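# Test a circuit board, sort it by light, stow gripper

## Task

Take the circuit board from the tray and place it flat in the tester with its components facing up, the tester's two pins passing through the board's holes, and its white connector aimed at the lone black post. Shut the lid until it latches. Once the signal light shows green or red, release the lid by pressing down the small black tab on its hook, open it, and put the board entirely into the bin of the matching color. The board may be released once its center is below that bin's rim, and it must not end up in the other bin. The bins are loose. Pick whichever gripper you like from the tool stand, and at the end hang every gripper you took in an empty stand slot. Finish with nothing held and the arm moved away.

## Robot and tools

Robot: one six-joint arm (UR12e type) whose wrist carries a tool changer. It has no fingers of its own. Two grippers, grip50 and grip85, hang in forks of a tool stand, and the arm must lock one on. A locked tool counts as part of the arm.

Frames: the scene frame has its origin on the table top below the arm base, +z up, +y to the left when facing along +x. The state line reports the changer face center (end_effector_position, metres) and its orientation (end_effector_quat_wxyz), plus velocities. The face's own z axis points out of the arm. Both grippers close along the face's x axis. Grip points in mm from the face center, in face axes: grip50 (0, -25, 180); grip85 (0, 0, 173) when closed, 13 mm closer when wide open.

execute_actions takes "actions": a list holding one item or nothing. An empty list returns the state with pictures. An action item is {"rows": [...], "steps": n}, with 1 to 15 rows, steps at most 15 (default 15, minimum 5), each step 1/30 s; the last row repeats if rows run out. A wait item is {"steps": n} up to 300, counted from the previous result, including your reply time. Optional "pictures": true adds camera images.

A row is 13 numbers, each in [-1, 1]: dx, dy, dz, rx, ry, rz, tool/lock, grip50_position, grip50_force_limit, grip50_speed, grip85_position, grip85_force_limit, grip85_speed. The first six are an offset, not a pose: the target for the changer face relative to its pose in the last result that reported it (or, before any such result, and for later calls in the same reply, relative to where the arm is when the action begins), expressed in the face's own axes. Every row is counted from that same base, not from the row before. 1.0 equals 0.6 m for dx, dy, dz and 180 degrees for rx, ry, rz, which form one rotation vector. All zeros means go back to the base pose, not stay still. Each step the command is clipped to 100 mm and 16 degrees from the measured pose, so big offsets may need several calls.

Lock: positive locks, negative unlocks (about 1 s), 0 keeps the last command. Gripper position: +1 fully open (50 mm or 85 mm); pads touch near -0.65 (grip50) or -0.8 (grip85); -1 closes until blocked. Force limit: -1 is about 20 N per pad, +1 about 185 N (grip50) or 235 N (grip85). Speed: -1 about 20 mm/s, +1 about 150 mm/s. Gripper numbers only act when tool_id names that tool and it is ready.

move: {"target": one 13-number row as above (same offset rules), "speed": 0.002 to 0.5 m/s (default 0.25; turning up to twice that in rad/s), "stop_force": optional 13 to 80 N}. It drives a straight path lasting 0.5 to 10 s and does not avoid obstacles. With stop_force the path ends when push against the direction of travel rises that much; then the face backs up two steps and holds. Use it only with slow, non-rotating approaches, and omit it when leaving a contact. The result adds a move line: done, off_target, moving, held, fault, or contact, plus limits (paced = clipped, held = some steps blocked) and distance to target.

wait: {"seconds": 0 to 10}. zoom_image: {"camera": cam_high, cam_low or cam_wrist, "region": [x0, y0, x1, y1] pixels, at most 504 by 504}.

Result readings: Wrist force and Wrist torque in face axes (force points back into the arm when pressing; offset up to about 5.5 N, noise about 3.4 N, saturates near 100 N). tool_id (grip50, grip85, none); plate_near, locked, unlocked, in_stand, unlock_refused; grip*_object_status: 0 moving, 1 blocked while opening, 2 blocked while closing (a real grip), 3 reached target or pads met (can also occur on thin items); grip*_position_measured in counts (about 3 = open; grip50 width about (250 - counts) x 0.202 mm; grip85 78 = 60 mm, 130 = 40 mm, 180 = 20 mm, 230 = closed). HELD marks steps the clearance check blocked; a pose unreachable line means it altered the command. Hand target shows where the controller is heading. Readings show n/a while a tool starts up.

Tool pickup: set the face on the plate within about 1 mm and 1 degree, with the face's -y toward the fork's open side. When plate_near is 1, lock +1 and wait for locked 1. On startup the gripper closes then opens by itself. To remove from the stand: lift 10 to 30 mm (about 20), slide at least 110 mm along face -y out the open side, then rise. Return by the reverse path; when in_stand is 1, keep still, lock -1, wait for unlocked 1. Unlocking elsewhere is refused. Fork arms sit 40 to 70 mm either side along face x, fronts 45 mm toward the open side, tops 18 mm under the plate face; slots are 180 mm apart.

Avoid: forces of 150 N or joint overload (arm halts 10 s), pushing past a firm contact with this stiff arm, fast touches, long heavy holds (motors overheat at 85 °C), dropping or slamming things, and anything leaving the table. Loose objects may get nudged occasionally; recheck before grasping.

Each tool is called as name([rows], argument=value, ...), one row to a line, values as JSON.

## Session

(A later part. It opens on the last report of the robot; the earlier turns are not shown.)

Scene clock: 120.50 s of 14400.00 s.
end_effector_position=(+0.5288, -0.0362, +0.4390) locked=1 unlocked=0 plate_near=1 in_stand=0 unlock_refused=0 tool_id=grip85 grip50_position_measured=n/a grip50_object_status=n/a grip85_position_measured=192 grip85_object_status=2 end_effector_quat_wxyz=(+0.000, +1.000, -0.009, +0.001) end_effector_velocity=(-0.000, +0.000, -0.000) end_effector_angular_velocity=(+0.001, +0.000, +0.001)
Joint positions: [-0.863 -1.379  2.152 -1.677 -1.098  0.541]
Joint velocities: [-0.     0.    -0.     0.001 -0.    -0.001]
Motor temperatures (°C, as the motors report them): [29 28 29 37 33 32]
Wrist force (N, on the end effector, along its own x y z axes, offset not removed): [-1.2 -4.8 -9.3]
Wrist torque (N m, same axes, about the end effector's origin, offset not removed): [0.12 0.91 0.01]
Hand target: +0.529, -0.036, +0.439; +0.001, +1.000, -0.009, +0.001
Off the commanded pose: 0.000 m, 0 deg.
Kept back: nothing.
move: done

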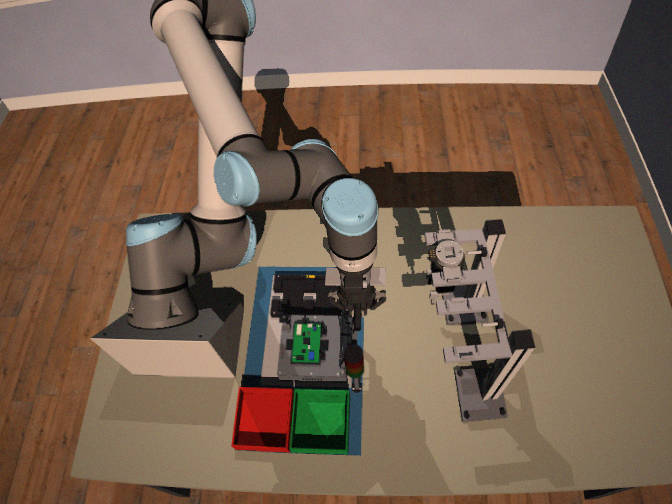

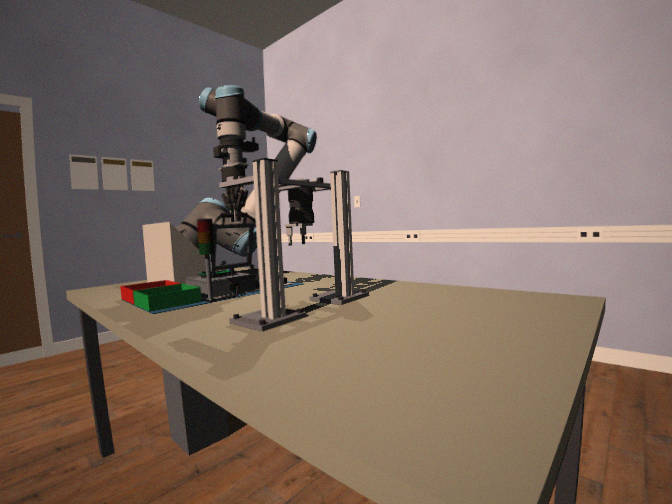

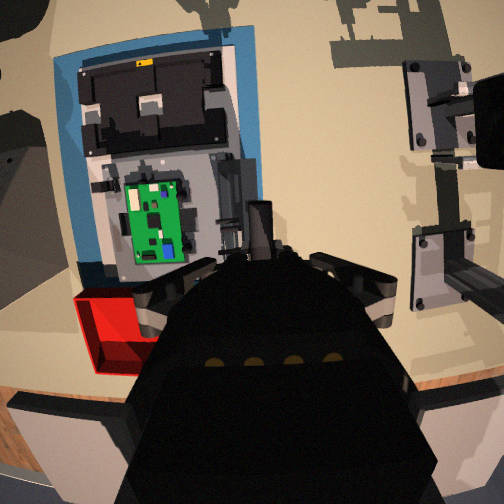

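move(target=[-0.0833,0.0,-0.0033,0,0,0,0,0,0,0,-1,-0.8,-0.5], speed=0.05, stop_force=30)

move(target=[-0.08,0.0,0.0167,0,0,0,0,0,0,0,-1,-0.8,-0.5], speed=0.05, stop_force=30)

move(target=[-0.0717,0.0,0.0383,0,0,0,0,0,0,0,-1,-0.8,-0.5], speed=0.05, stop_force=30)

zoom_image(camera="cam_low", region=[150,150,300,310])

Scene clock: 122.30 s of 14400.00 s.
end_effector_position=(+0.4789, -0.0353, +0.4407) locked=1 unlocked=0 plate_near=1 in_stand=0 unlock_refused=0 tool_id=grip85 grip50_position_measured=n/a grip50_object_status=n/a grip85_position_measured=192 grip85_object_status=2 end_effector_quat_wxyz=(+0.000, +1.000, -0.009, +0.001) end_effector_velocity=(-0.002, -0.000, +0.001) end_effector_angular_velocity=(-0.001, -0.001, -0.000)
Joint positions: [-0.929 -1.441  2.219 -1.656 -1.139  0.484]
Joint velocities: [-0.003 -0.003  0.002  0.001 -0.001 -0.002]
Motor temperatures (°C, as the motors report them): [29 28 29 37 33 32]
Wrist force (N, on the end effector, along its own x y z axes, offset not removed): [0.8 19.5 6.9]
Wrist torque (N m, same axes, about the end effector's origin, offset not removed): [-3.17 1.60 0.03]
Hand target: +0.479, -0.035, +0.441; +0.000, +1.000, -0.009, +0.001
Off the commanded pose: 0.000 m, 0 deg.
Kept back: nothing.
move: done

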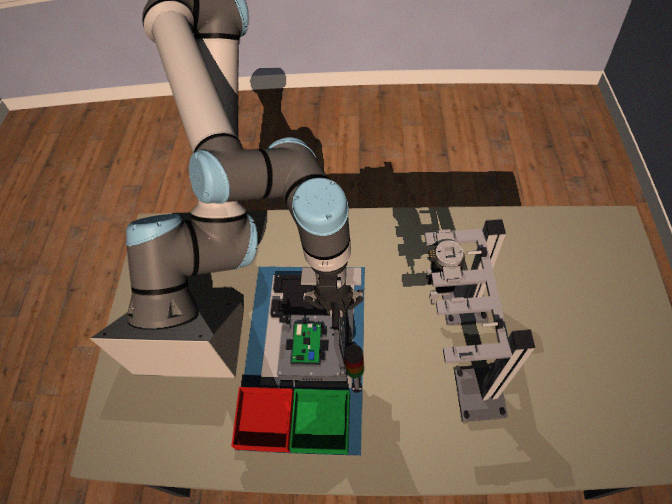

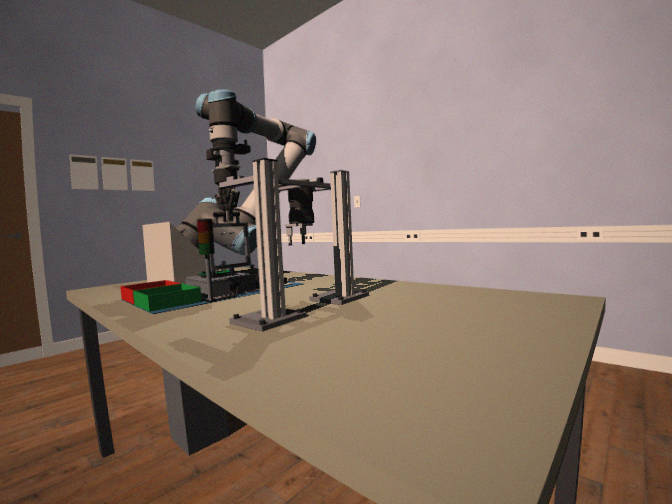

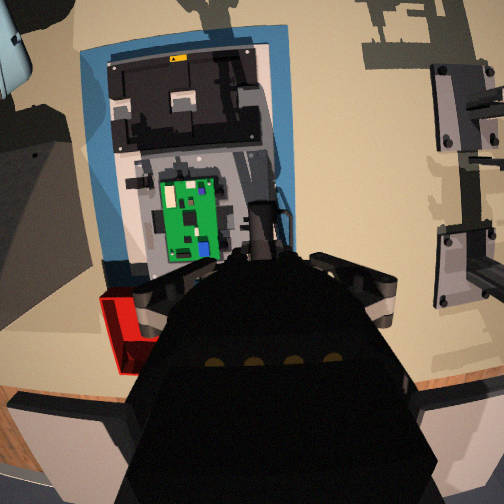

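Scene clock: 123.67 s of 14400.00 s.
end_effector_position=(+0.4311, -0.0345, +0.4305) locked=1 unlocked=0 plate_near=1 in_stand=0 unlock_refused=0 tool_id=grip85 grip50_position_measured=n/a grip50_object_status=n/a grip85_position_measured=192 grip85_object_status=2 end_effector_quat_wxyz=(+0.000, +1.000, -0.009, +0.001) end_effector_velocity=(-0.002, +0.000, -0.000) end_effector_angular_velocity=(-0.001, +0.000, -0.001)
Joint positions: [-0.993 -1.498  2.296 -1.655 -1.181  0.431]
Joint velocities: [-0.002 -0.002  0.002  0.    -0.002 -0.001]
Motor temperatures (°C, as the motors report them): [29 28 29 37 33 32]
Wrist force (N, on the end effector, along its own x y z axes, offset not removed): [-2.7 9.3 -24.5]
Wrist torque (N m, same axes, about the end effector's origin, offset not removed): [-2.04 1.21 0.07]
Hand target: +0.431, -0.034, +0.431; +0.000, +1.000, -0.009, +0.001
Off the commanded pose: 0.000 m, 0 deg.
Kept back: nothing.
move: done

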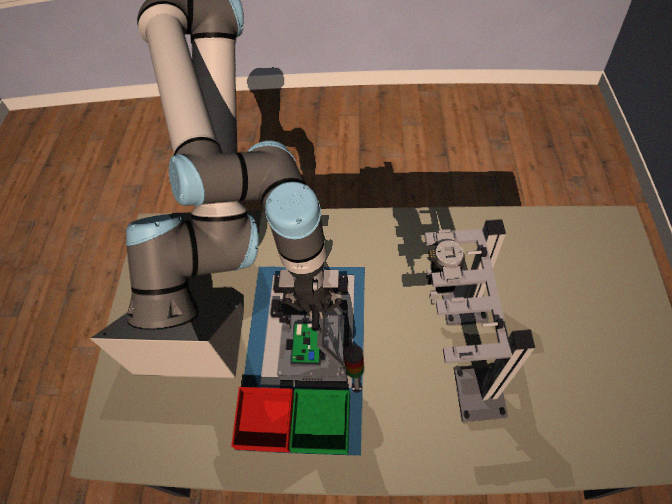

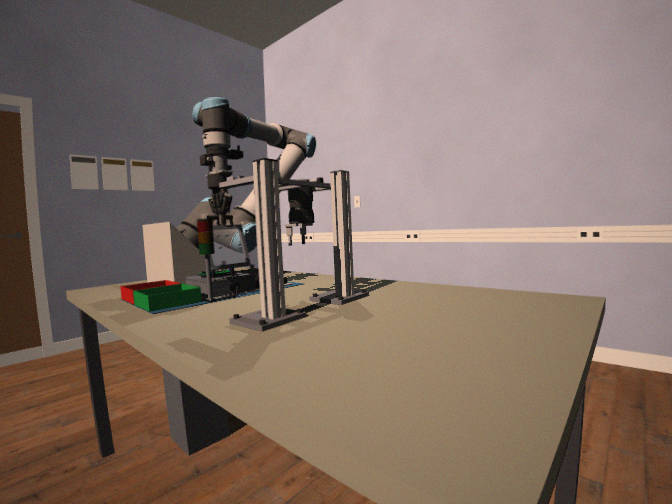

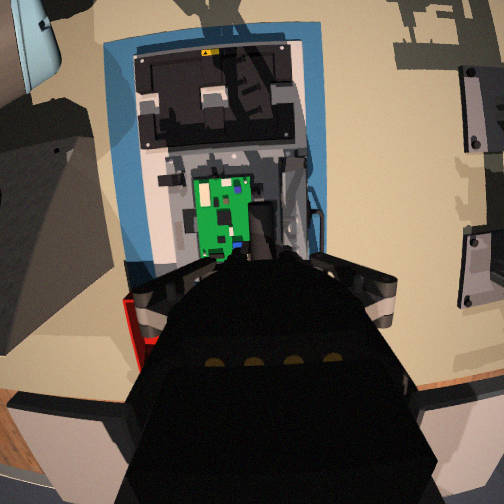

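Scene clock: 134.00 s of 14400.00 s.
end_effector_position=(+0.4252, -0.0345, +0.4289) locked=1 unlocked=0 plate_near=1 in_stand=0 unlock_refused=0 tool_id=grip85 grip50_position_measured=n/a grip50_object_status=n/a grip85_position_measured=192 grip85_object_status=2 end_effector_quat_wxyz=(+0.001, +1.000, -0.009, +0.001) end_effector_velocity=(+0.000, +0.000, +0.000) end_effector_angular_velocity=(-0.000, -0.001, -0.001)
Joint positions: [-1.001 -1.505  2.306 -1.658 -1.186  0.425]
Joint velocities: [-0.    -0.    -0.    -0.     0.001  0.001]
Motor temperatures (°C, as the motors report them): [29 28 29 37 33 32]
Wrist force (N, on the end effector, along its own x y z axes, offset not removed): [-13.7 -15.0 -27.7]
Wrist torque (N m, same axes, about the end effector's origin, offset not removed): [1.30 -1.89 0.07]
Hand target: +0.425, -0.035, +0.429; +0.001, +1.000, -0.009, +0.001
Off the commanded pose: 0.043 m, 0 deg.
FORCE FAULT: contact force on the arm reached its limit, and the arm stopped for 10 seconds. The contact can be on any part of the arm, not only on its tool. The arm's remaining commands of this call were not run. The arm holds still and accepts commands again. Move the arm away from the contact; if what it grips holds it there, let go first. Pushing or pulling that hard again can fault the arm again.
Kept back: nothing.
move: fault (stop_force had ended the path)

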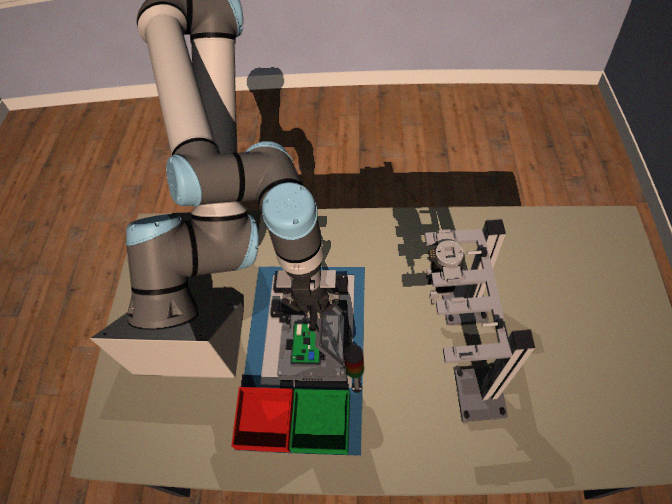

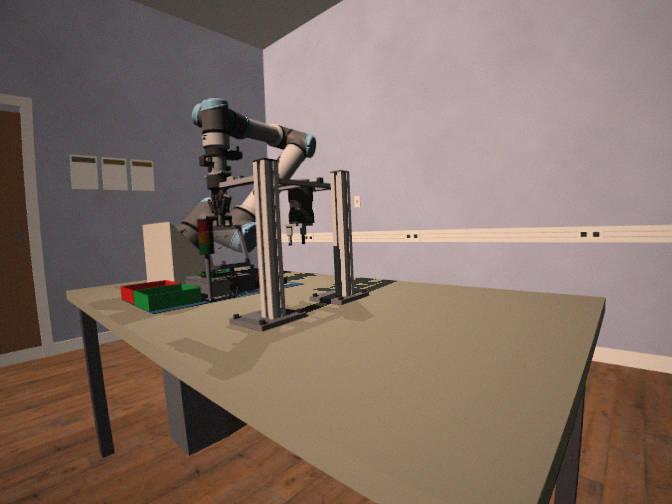

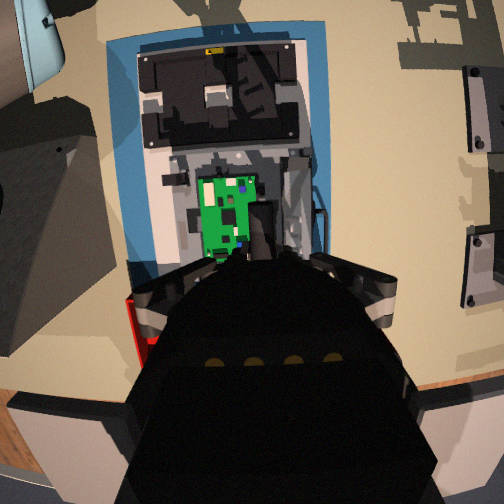

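Region (150, 150, 300, 310) of cam_low's 672x504 image, scaled by 3.150, with more detail than that image has; it fills the left 472 columns of this view, and the rest is white.

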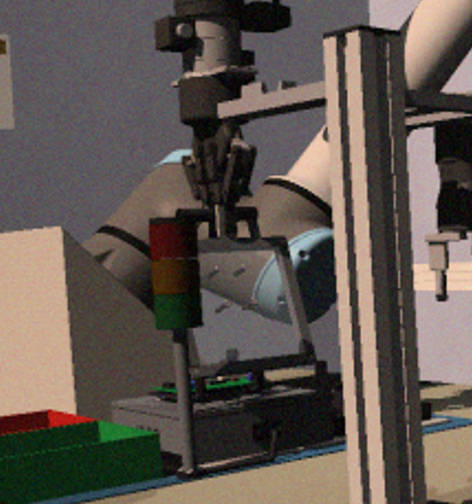

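move(target=[0,0.0,-0.015,0,0,0,0,0,0,0,-1,-0.8,-0.5], speed=0.02)

zoom_image(camera="cam_low", region=[150,150,300,310])

Scene clock: 134.97 s of 14400.00 s.
end_effector_position=(+0.4252, -0.0345, +0.4377) locked=1 unlocked=0 plate_near=1 in_stand=0 unlock_refused=0 tool_id=grip85 grip50_position_measured=n/a grip50_object_status=n/a grip85_position_measured=192 grip85_object_status=2 end_effector_quat_wxyz=(+0.001, +1.000, -0.009, +0.001) end_effector_velocity=(-0.000, +0.000, +0.002) end_effector_angular_velocity=(+0.001, +0.001, +0.001)
Joint positions: [-1.007 -1.508  2.294 -1.64  -1.19   0.419]
Joint velocities: [-0.001 -0.001 -0.003  0.005 -0.001 -0.002]
Motor temperatures (°C, as the motors report them): [29 28 29 37 33 32]
Wrist force (N, on the end effector, along its own x y z axes, offset not removed): [12.6 -1.7 48.7]
Wrist torque (N m, same axes, about the end effector's origin, offset not removed): [0.07 2.09 0.11]
Hand target: +0.425, -0.035, +0.438; +0.001, +1.000, -0.009, +0.001
Off the commanded pose: 0.000 m, 0 deg.
Kept back: nothing.
move: done

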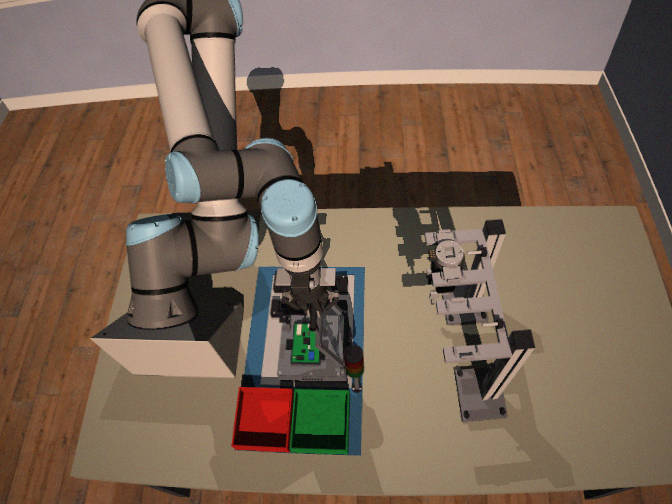

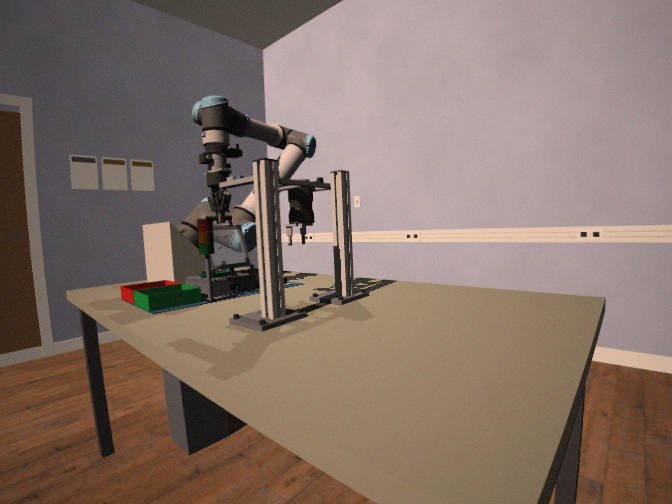

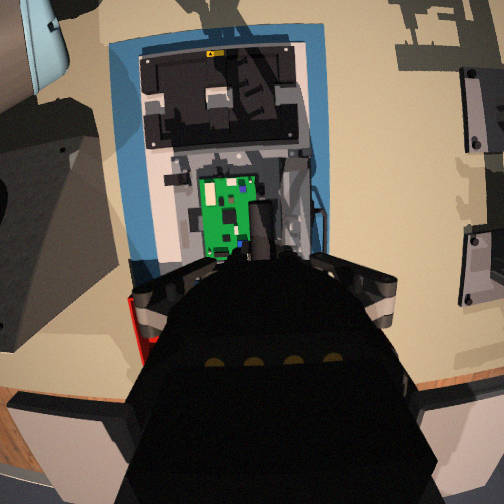

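Region (150, 150, 300, 310) of cam_low's 672x504 image, scaled by 3.150, with more detail than that image has; it fills the left 472 columns of this view, and the rest is white.

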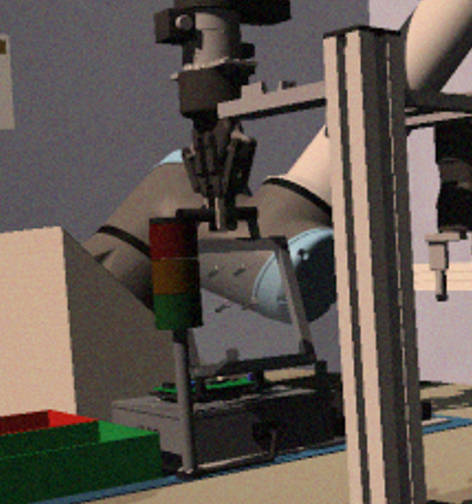

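move(target=[0,0.0,0.003,0,0,0,0,0,0,0,-0.98,-1,-0.5], speed=0.02)

move(target=[-0.0532,0.0,0.0195,0,0,0,0,0,0,0,-0.98,-1,-0.5], speed=0.03, stop_force=20)

move(target=[-0.049,0.0,0.0283,0,0,0,0,0,0,0,-0.98,-1,-0.5], speed=0.03, stop_force=20)

zoom_image(camera="cam_low", region=[150,150,300,310])

Scene clock: 136.07 s of 14400.00 s.
end_effector_position=(+0.4253, -0.0345, +0.4362) locked=1 unlocked=0 plate_near=1 in_stand=0 unlock_refused=0 tool_id=grip85 grip50_position_measured=n/a grip50_object_status=n/a grip85_position_measured=192 grip85_object_status=2 end_effector_quat_wxyz=(+0.001, +1.000, -0.009, +0.001) end_effector_velocity=(-0.001, -0.000, -0.003) end_effector_angular_velocity=(+0.001, +0.001, -0.000)
Joint positions: [-1.006 -1.508  2.296 -1.644 -1.19   0.42 ]
Joint velocities: [ 0.001  0.001  0.004 -0.003  0.     0.001]
Motor temperatures (°C, as the motors report them): [29 28 29 37 33 32]
Wrist force (N, on the end effector, along its own x y z axes, offset not removed): [-22.0 -24.0 -59.2]
Wrist torque (N m, same axes, about the end effector's origin, offset not removed): [3.87 -3.47 0.08]
Hand target: +0.425, -0.035, +0.436; +0.001, +1.000, -0.009, +0.001
Off the commanded pose: 0.000 m, 0 deg.
Kept back: nothing.
move: done

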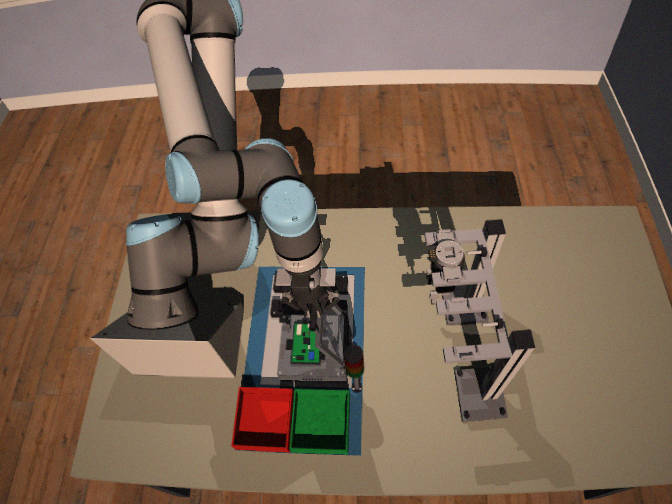

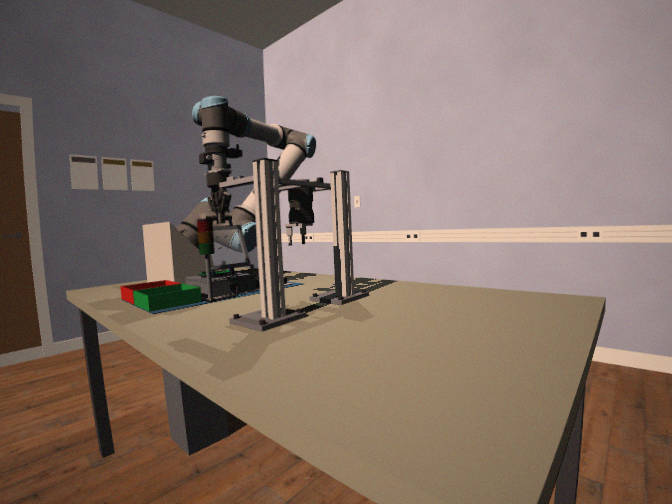

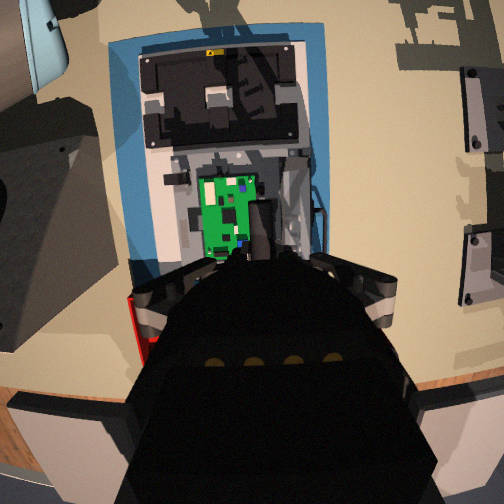

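Scene clock: 137.53 s of 14400.00 s.
end_effector_position=(+0.3935, -0.0340, +0.4244) locked=1 unlocked=0 plate_near=1 in_stand=0 unlock_refused=0 tool_id=grip85 grip50_position_measured=n/a grip50_object_status=n/a grip85_position_measured=192 grip85_object_status=2 end_effector_quat_wxyz=(+0.001, +1.000, -0.009, +0.001) end_effector_velocity=(-0.002, -0.000, -0.001) end_effector_angular_velocity=(-0.000, -0.001, -0.001)
Joint positions: [-1.051 -1.545  2.352 -1.65  -1.219  0.384]
Joint velocities: [-0.002 -0.002  0.003 -0.001 -0.001 -0.001]
Motor temperatures (°C, as the motors report them): [29 28 29 37 33 32]
Wrist force (N, on the end effector, along its own x y z axes, offset not removed): [29.5 -3.4 48.1]
Wrist torque (N m, same axes, about the end effector's origin, offset not removed): [-0.85 4.67 0.14]
Hand target: +0.393, -0.034, +0.424; +0.001, +1.000, -0.009, +0.001
Off the commanded pose: 0.000 m, 0 deg.
Kept back: nothing.
move: done

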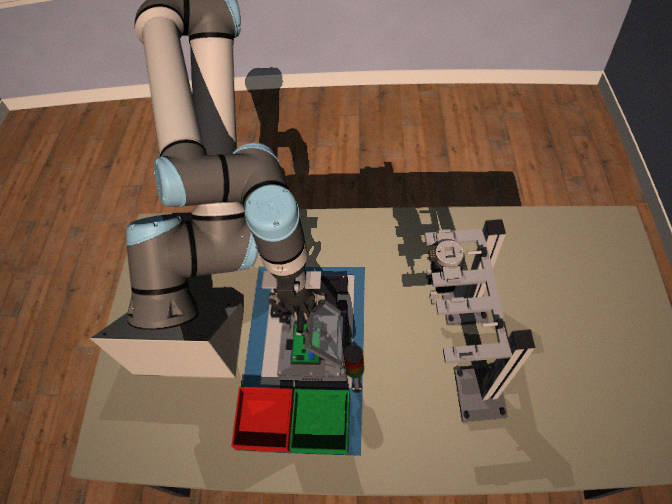

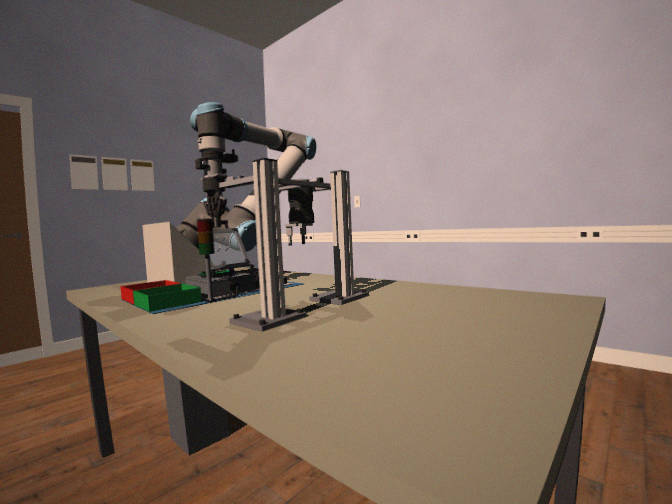

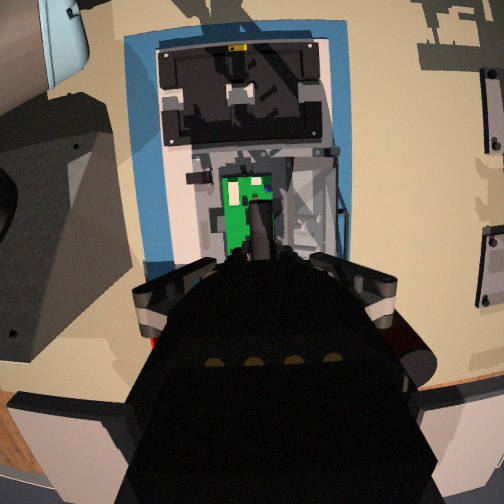

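Scene clock: 139.00 s of 14400.00 s.
end_effector_position=(+0.3643, -0.0335, +0.4074) locked=1 unlocked=0 plate_near=1 in_stand=0 unlock_refused=0 tool_id=grip85 grip50_position_measured=n/a grip50_object_status=n/a grip85_position_measured=192 grip85_object_status=2 end_effector_quat_wxyz=(+0.001, +1.000, -0.009, +0.001) end_effector_velocity=(-0.002, -0.000, -0.001) end_effector_angular_velocity=(+0.000, +0.001, +0.001)
Joint positions: [-1.092 -1.576  2.411 -1.667 -1.247  0.352]
Joint velocities: [-0.002 -0.002  0.003 -0.001 -0.002 -0.003]
Motor temperatures (°C, as the motors report them): [29 28 29 37 33 32]
Wrist force (N, on the end effector, along its own x y z axes, offset not removed): [39.6 -1.4 42.3]
Wrist torque (N m, same axes, about the end effector's origin, offset not removed): [-0.02 6.67 0.11]
Hand target: +0.364, -0.034, +0.407; +0.001, +1.000, -0.009, +0.001
Off the commanded pose: 0.000 m, 0 deg.
Kept back: nothing.
move: done

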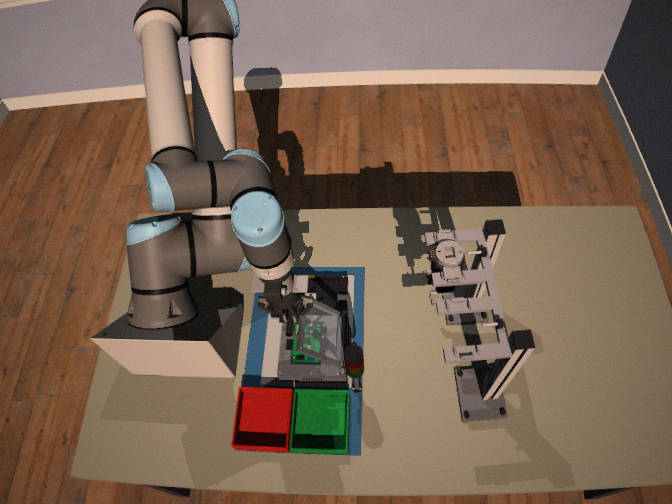

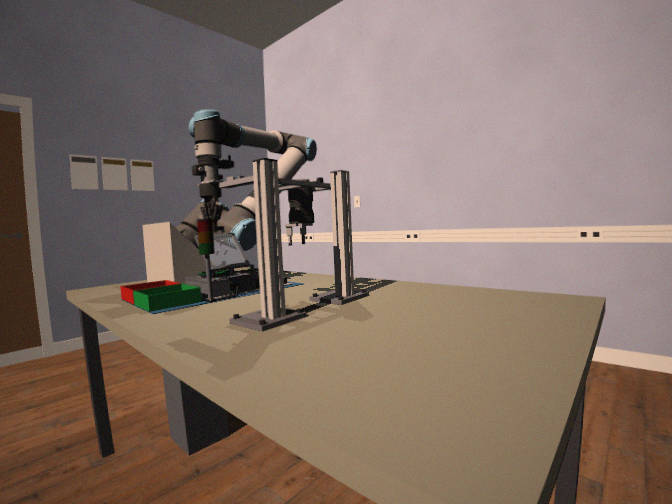

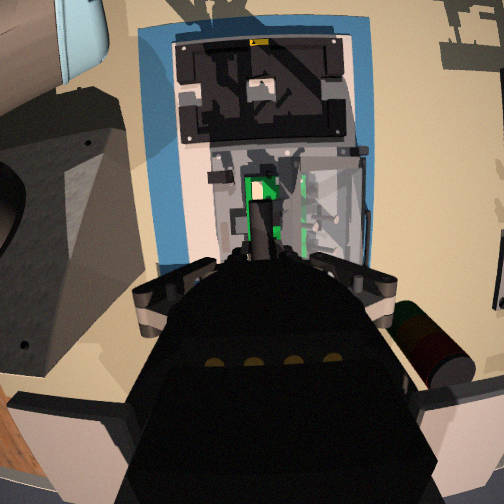

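Region (150, 150, 300, 310) of cam_low's 672x504 image, scaled by 3.150, with more detail than that image has; it fills the left 472 columns of this view, and the rest is white.

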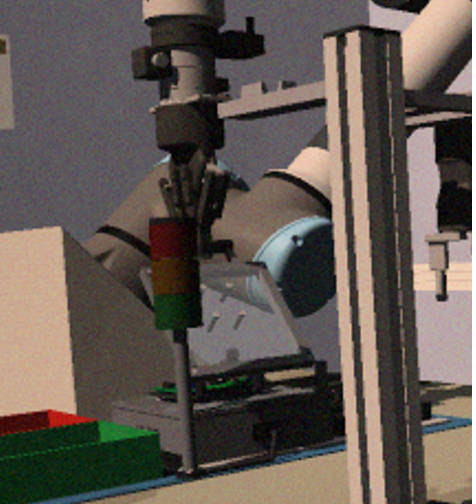

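move(target=[-0.0342,0.0,0.0428,0,0,0,0,0,0,0,-0.98,-1,-0.5], speed=0.03, stop_force=20)

move(target=[-0.0268,0.0,0.0432,0,0,0,0,0,0,0,-0.98,-1,-0.5], speed=0.03, stop_force=20)

zoom_image(camera="cam_low", region=[150,150,300,310])

Scene clock: 140.40 s of 14400.00 s.
end_effector_position=(+0.3548, -0.0334, +0.3957) locked=1 unlocked=0 plate_near=1 in_stand=0 unlock_refused=0 tool_id=grip85 grip50_position_measured=n/a grip50_object_status=n/a grip85_position_measured=192 grip85_object_status=2 end_effector_quat_wxyz=(+0.002, +1.000, -0.009, +0.001) end_effector_velocity=(+0.001, -0.000, +0.002) end_effector_angular_velocity=(+0.001, +0.001, +0.000)
Joint positions: [-1.102 -1.584  2.439 -1.685 -1.254  0.344]
Joint velocities: [ 0.001  0.001 -0.004  0.004  0.001  0.   ]
Motor temperatures (°C, as the motors report them): [29 28 29 37 33 32]
Wrist force (N, on the end effector, along its own x y z axes, offset not removed): [-36.9 -16.4 -27.1]
Wrist torque (N m, same axes, about the end effector's origin, offset not removed): [1.65 -7.06 0.15]
Hand target: +0.355, -0.033, +0.396; +0.001, +1.000, -0.009, +0.001
Off the commanded pose: 0.018 m, 0 deg.
Kept back: nothing.
move: contact

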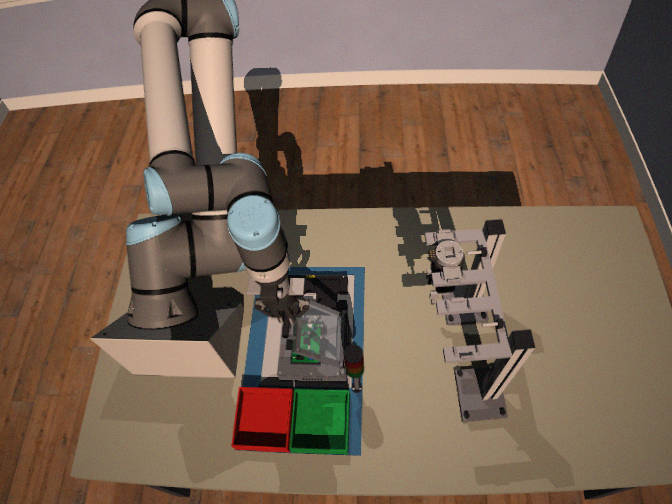

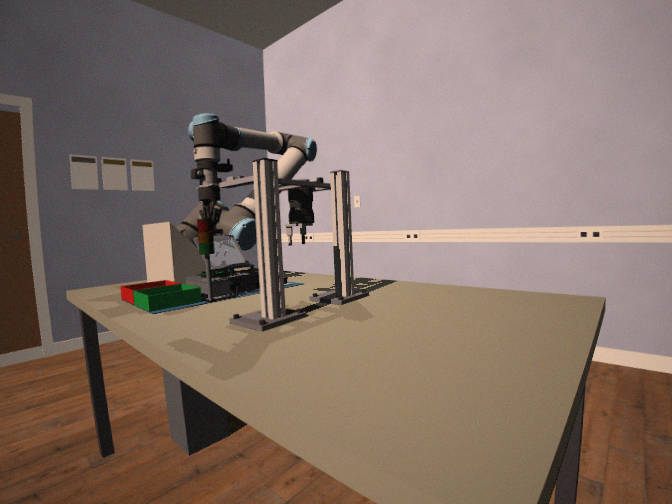

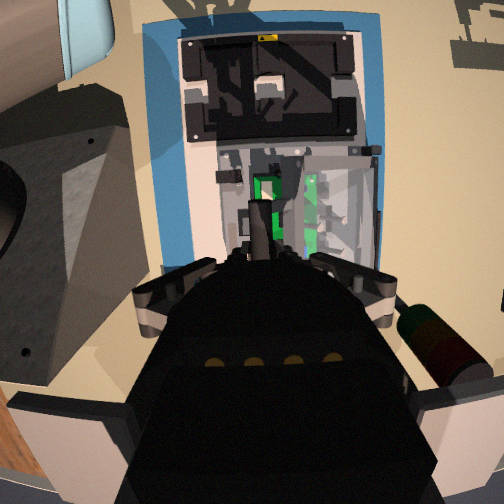

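Scene clock: 141.67 s of 14400.00 s.
end_effector_position=(+0.3432, -0.0332, +0.3769) locked=1 unlocked=0 plate_near=1 in_stand=0 unlock_refused=0 tool_id=grip85 grip50_position_measured=n/a grip50_object_status=n/a grip85_position_measured=192 grip85_object_status=2 end_effector_quat_wxyz=(+0.002, +1.000, -0.009, +0.001) end_effector_velocity=(+0.001, -0.000, +0.002) end_effector_angular_velocity=(+0.000, +0.000, -0.001)
Joint positions: [-1.113 -1.59   2.48  -1.717 -1.262  0.336]
Joint velocities: [ 0.001  0.001 -0.004  0.003  0.001  0.002]
Motor temperatures (°C, as the motors report them): [29 28 29 37 33 32]
Wrist force (N, on the end effector, along its own x y z axes, offset not removed): [-64.7 1.5 -43.9]
Wrist torque (N m, same axes, about the end effector's origin, offset not removed): [-1.26 -5.44 -0.07]
Hand target: +0.343, -0.033, +0.377; +0.001, +1.000, -0.009, +0.001
Off the commanded pose: 0.008 m, 0 deg.
Kept back: nothing.
move: contact

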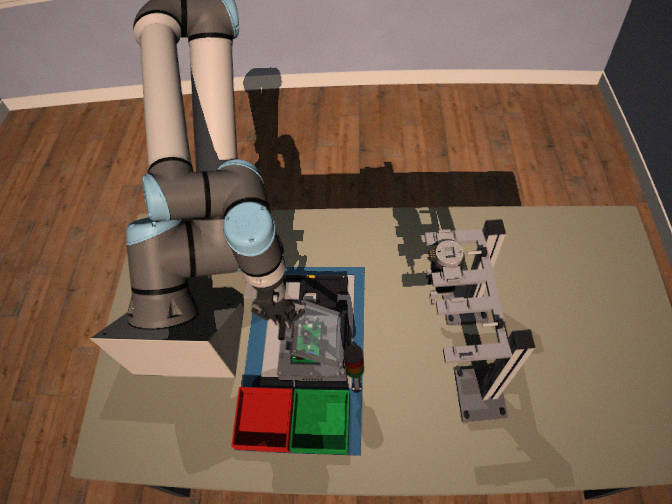

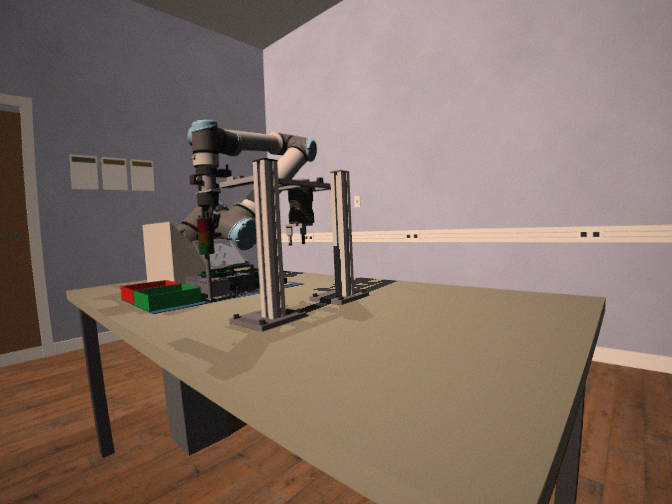

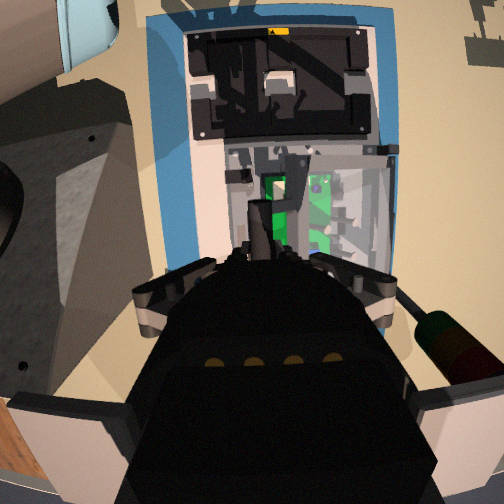

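Region (150, 150, 300, 310) of cam_low's 672x504 image, scaled by 3.150, with more detail than that image has; it fills the left 472 columns of this view, and the rest is white.

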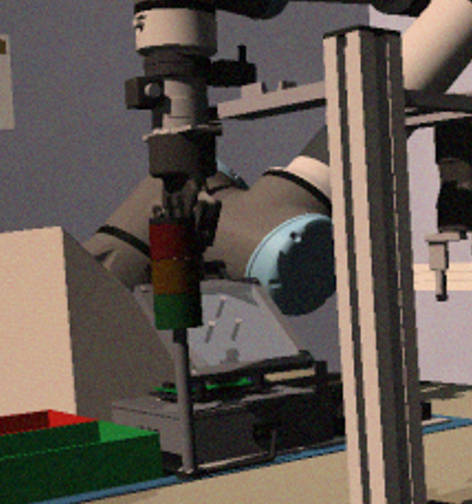

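move(target=[-0.004,0.0,0,0,0,0,0,0,0,0,-0.35,-1,-1], speed=0.01)

move(target=[-0.1197,0.0,0.0265,0,0.139,0,0,0,0,0,-0.35,-1,-1], speed=0.03)

zoom_image(camera="cam_low", region=[130,150,290,310])

Scene clock: 142.83 s of 14400.00 s.
end_effector_position=(+0.3409, -0.0331, +0.3769) locked=1 unlocked=0 plate_near=1 in_stand=0 unlock_refused=0 tool_id=grip85 grip50_position_measured=n/a grip50_object_status=n/a grip85_position_measured=173 grip85_object_status=0 end_effector_quat_wxyz=(+0.002, +1.000, -0.009, +0.001) end_effector_velocity=(-0.001, -0.000, +0.000) end_effector_angular_velocity=(-0.000, -0.000, -0.000)
Joint positions: [-1.118 -1.593  2.483 -1.715 -1.265  0.332]
Joint velocities: [-0.002 -0.001  0.001  0.    -0.001 -0.001]
Motor temperatures (°C, as the motors report them): [29 28 29 37 33 32]
Wrist force (N, on the end effector, along its own x y z axes, offset not removed): [2.9 -5.7 -1.7]
Wrist torque (N m, same axes, about the end effector's origin, offset not removed): [-0.44 -0.14 0.12]
Hand target: +0.341, -0.033, +0.377; +0.002, +1.000, -0.009, +0.001
Off the commanded pose: 0.000 m, 0 deg.
Kept back: nothing.
move: done

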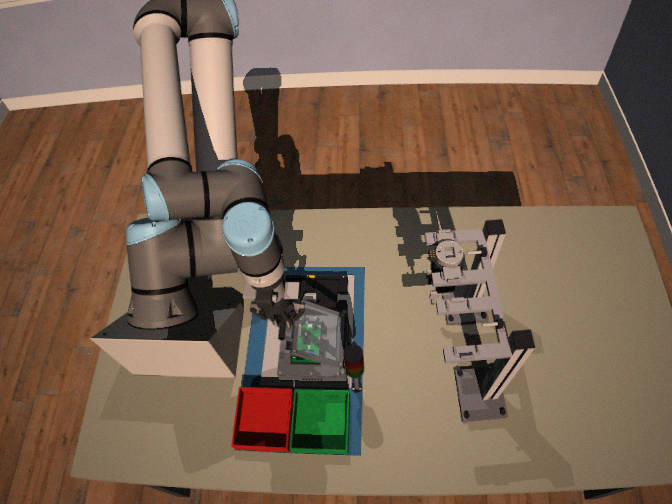

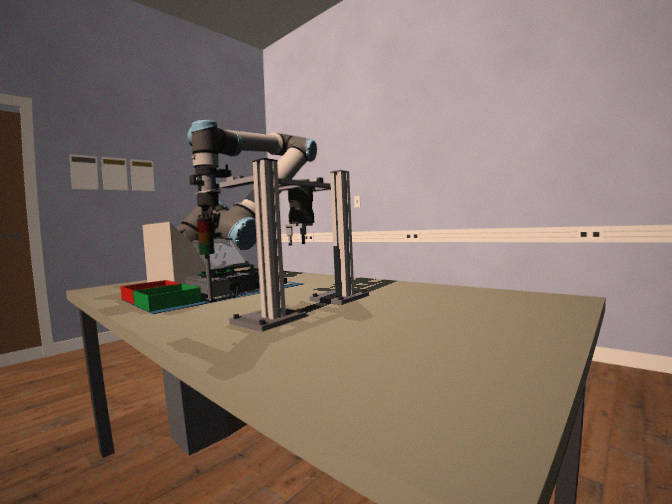

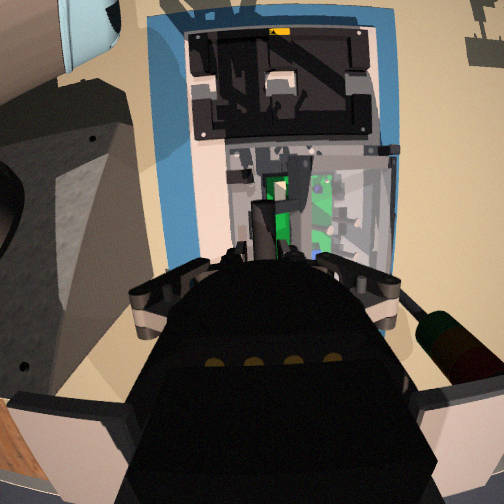

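Scene clock: 150.33 s of 14400.00 s.
end_effector_position=(+0.2694, -0.0318, +0.3608) locked=1 unlocked=0 plate_near=1 in_stand=0 unlock_refused=0 tool_id=grip85 grip50_position_measured=n/a grip50_object_status=n/a grip85_position_measured=173 grip85_object_status=3 end_effector_quat_wxyz=(+0.003, +0.976, -0.008, +0.217) end_effector_velocity=(-0.002, +0.000, -0.000) end_effector_angular_velocity=(-0.000, -0.009, +0.001)
Joint positions: [-1.498 -1.793  2.696 -1.706 -1.096  0.062]
Joint velocities: [-0.011 -0.005  0.004  0.005  0.002 -0.009]
Motor temperatures (°C, as the motors report them): [29 28 29 37 33 32]
Wrist force (N, on the end effector, along its own x y z axes, offset not removed): [2.6 -3.1 -0.7]
Wrist torque (N m, same axes, about the end effector's origin, offset not removed): [-0.40 -0.06 -0.09]
Hand target: +0.269, -0.032, +0.361; +0.003, +0.976, -0.008, +0.218
Off the commanded pose: 0.000 m, 0 deg.
Kept back: nothing.
move: done

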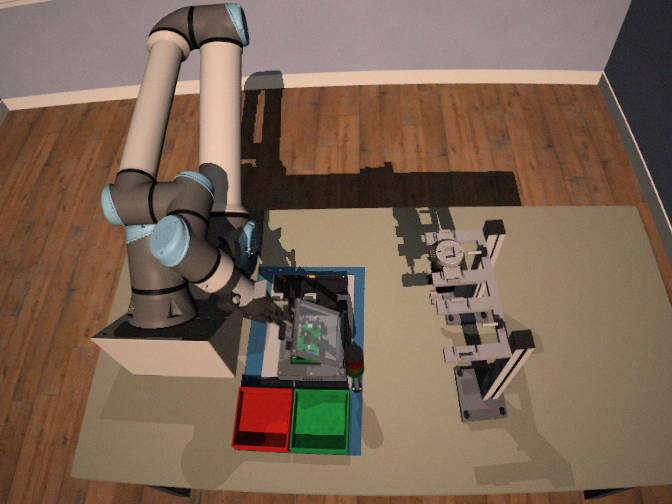

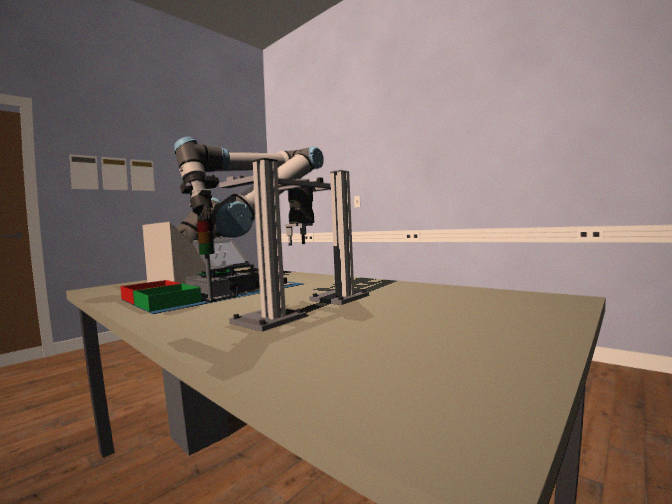

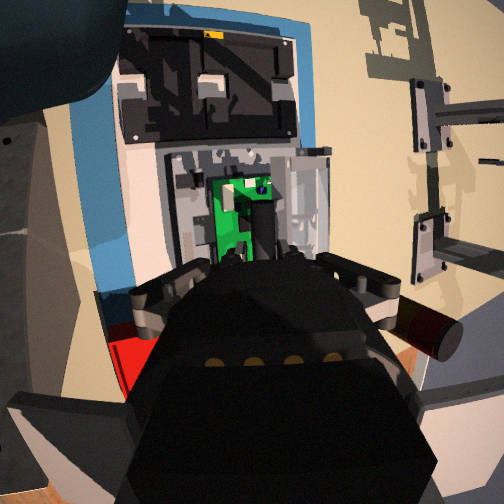

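Region (130, 150, 290, 310) of cam_low's 672x504 image, scaled by 3.150, with more detail than that image has.

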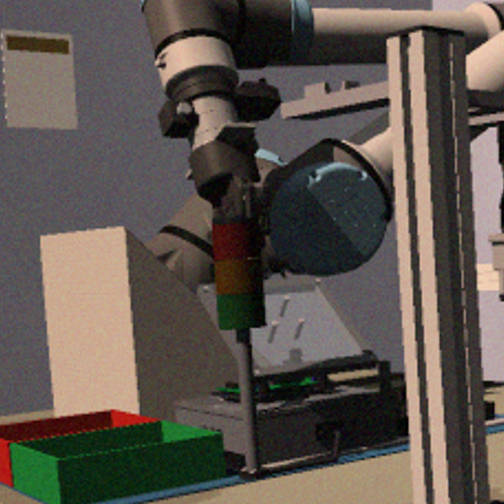

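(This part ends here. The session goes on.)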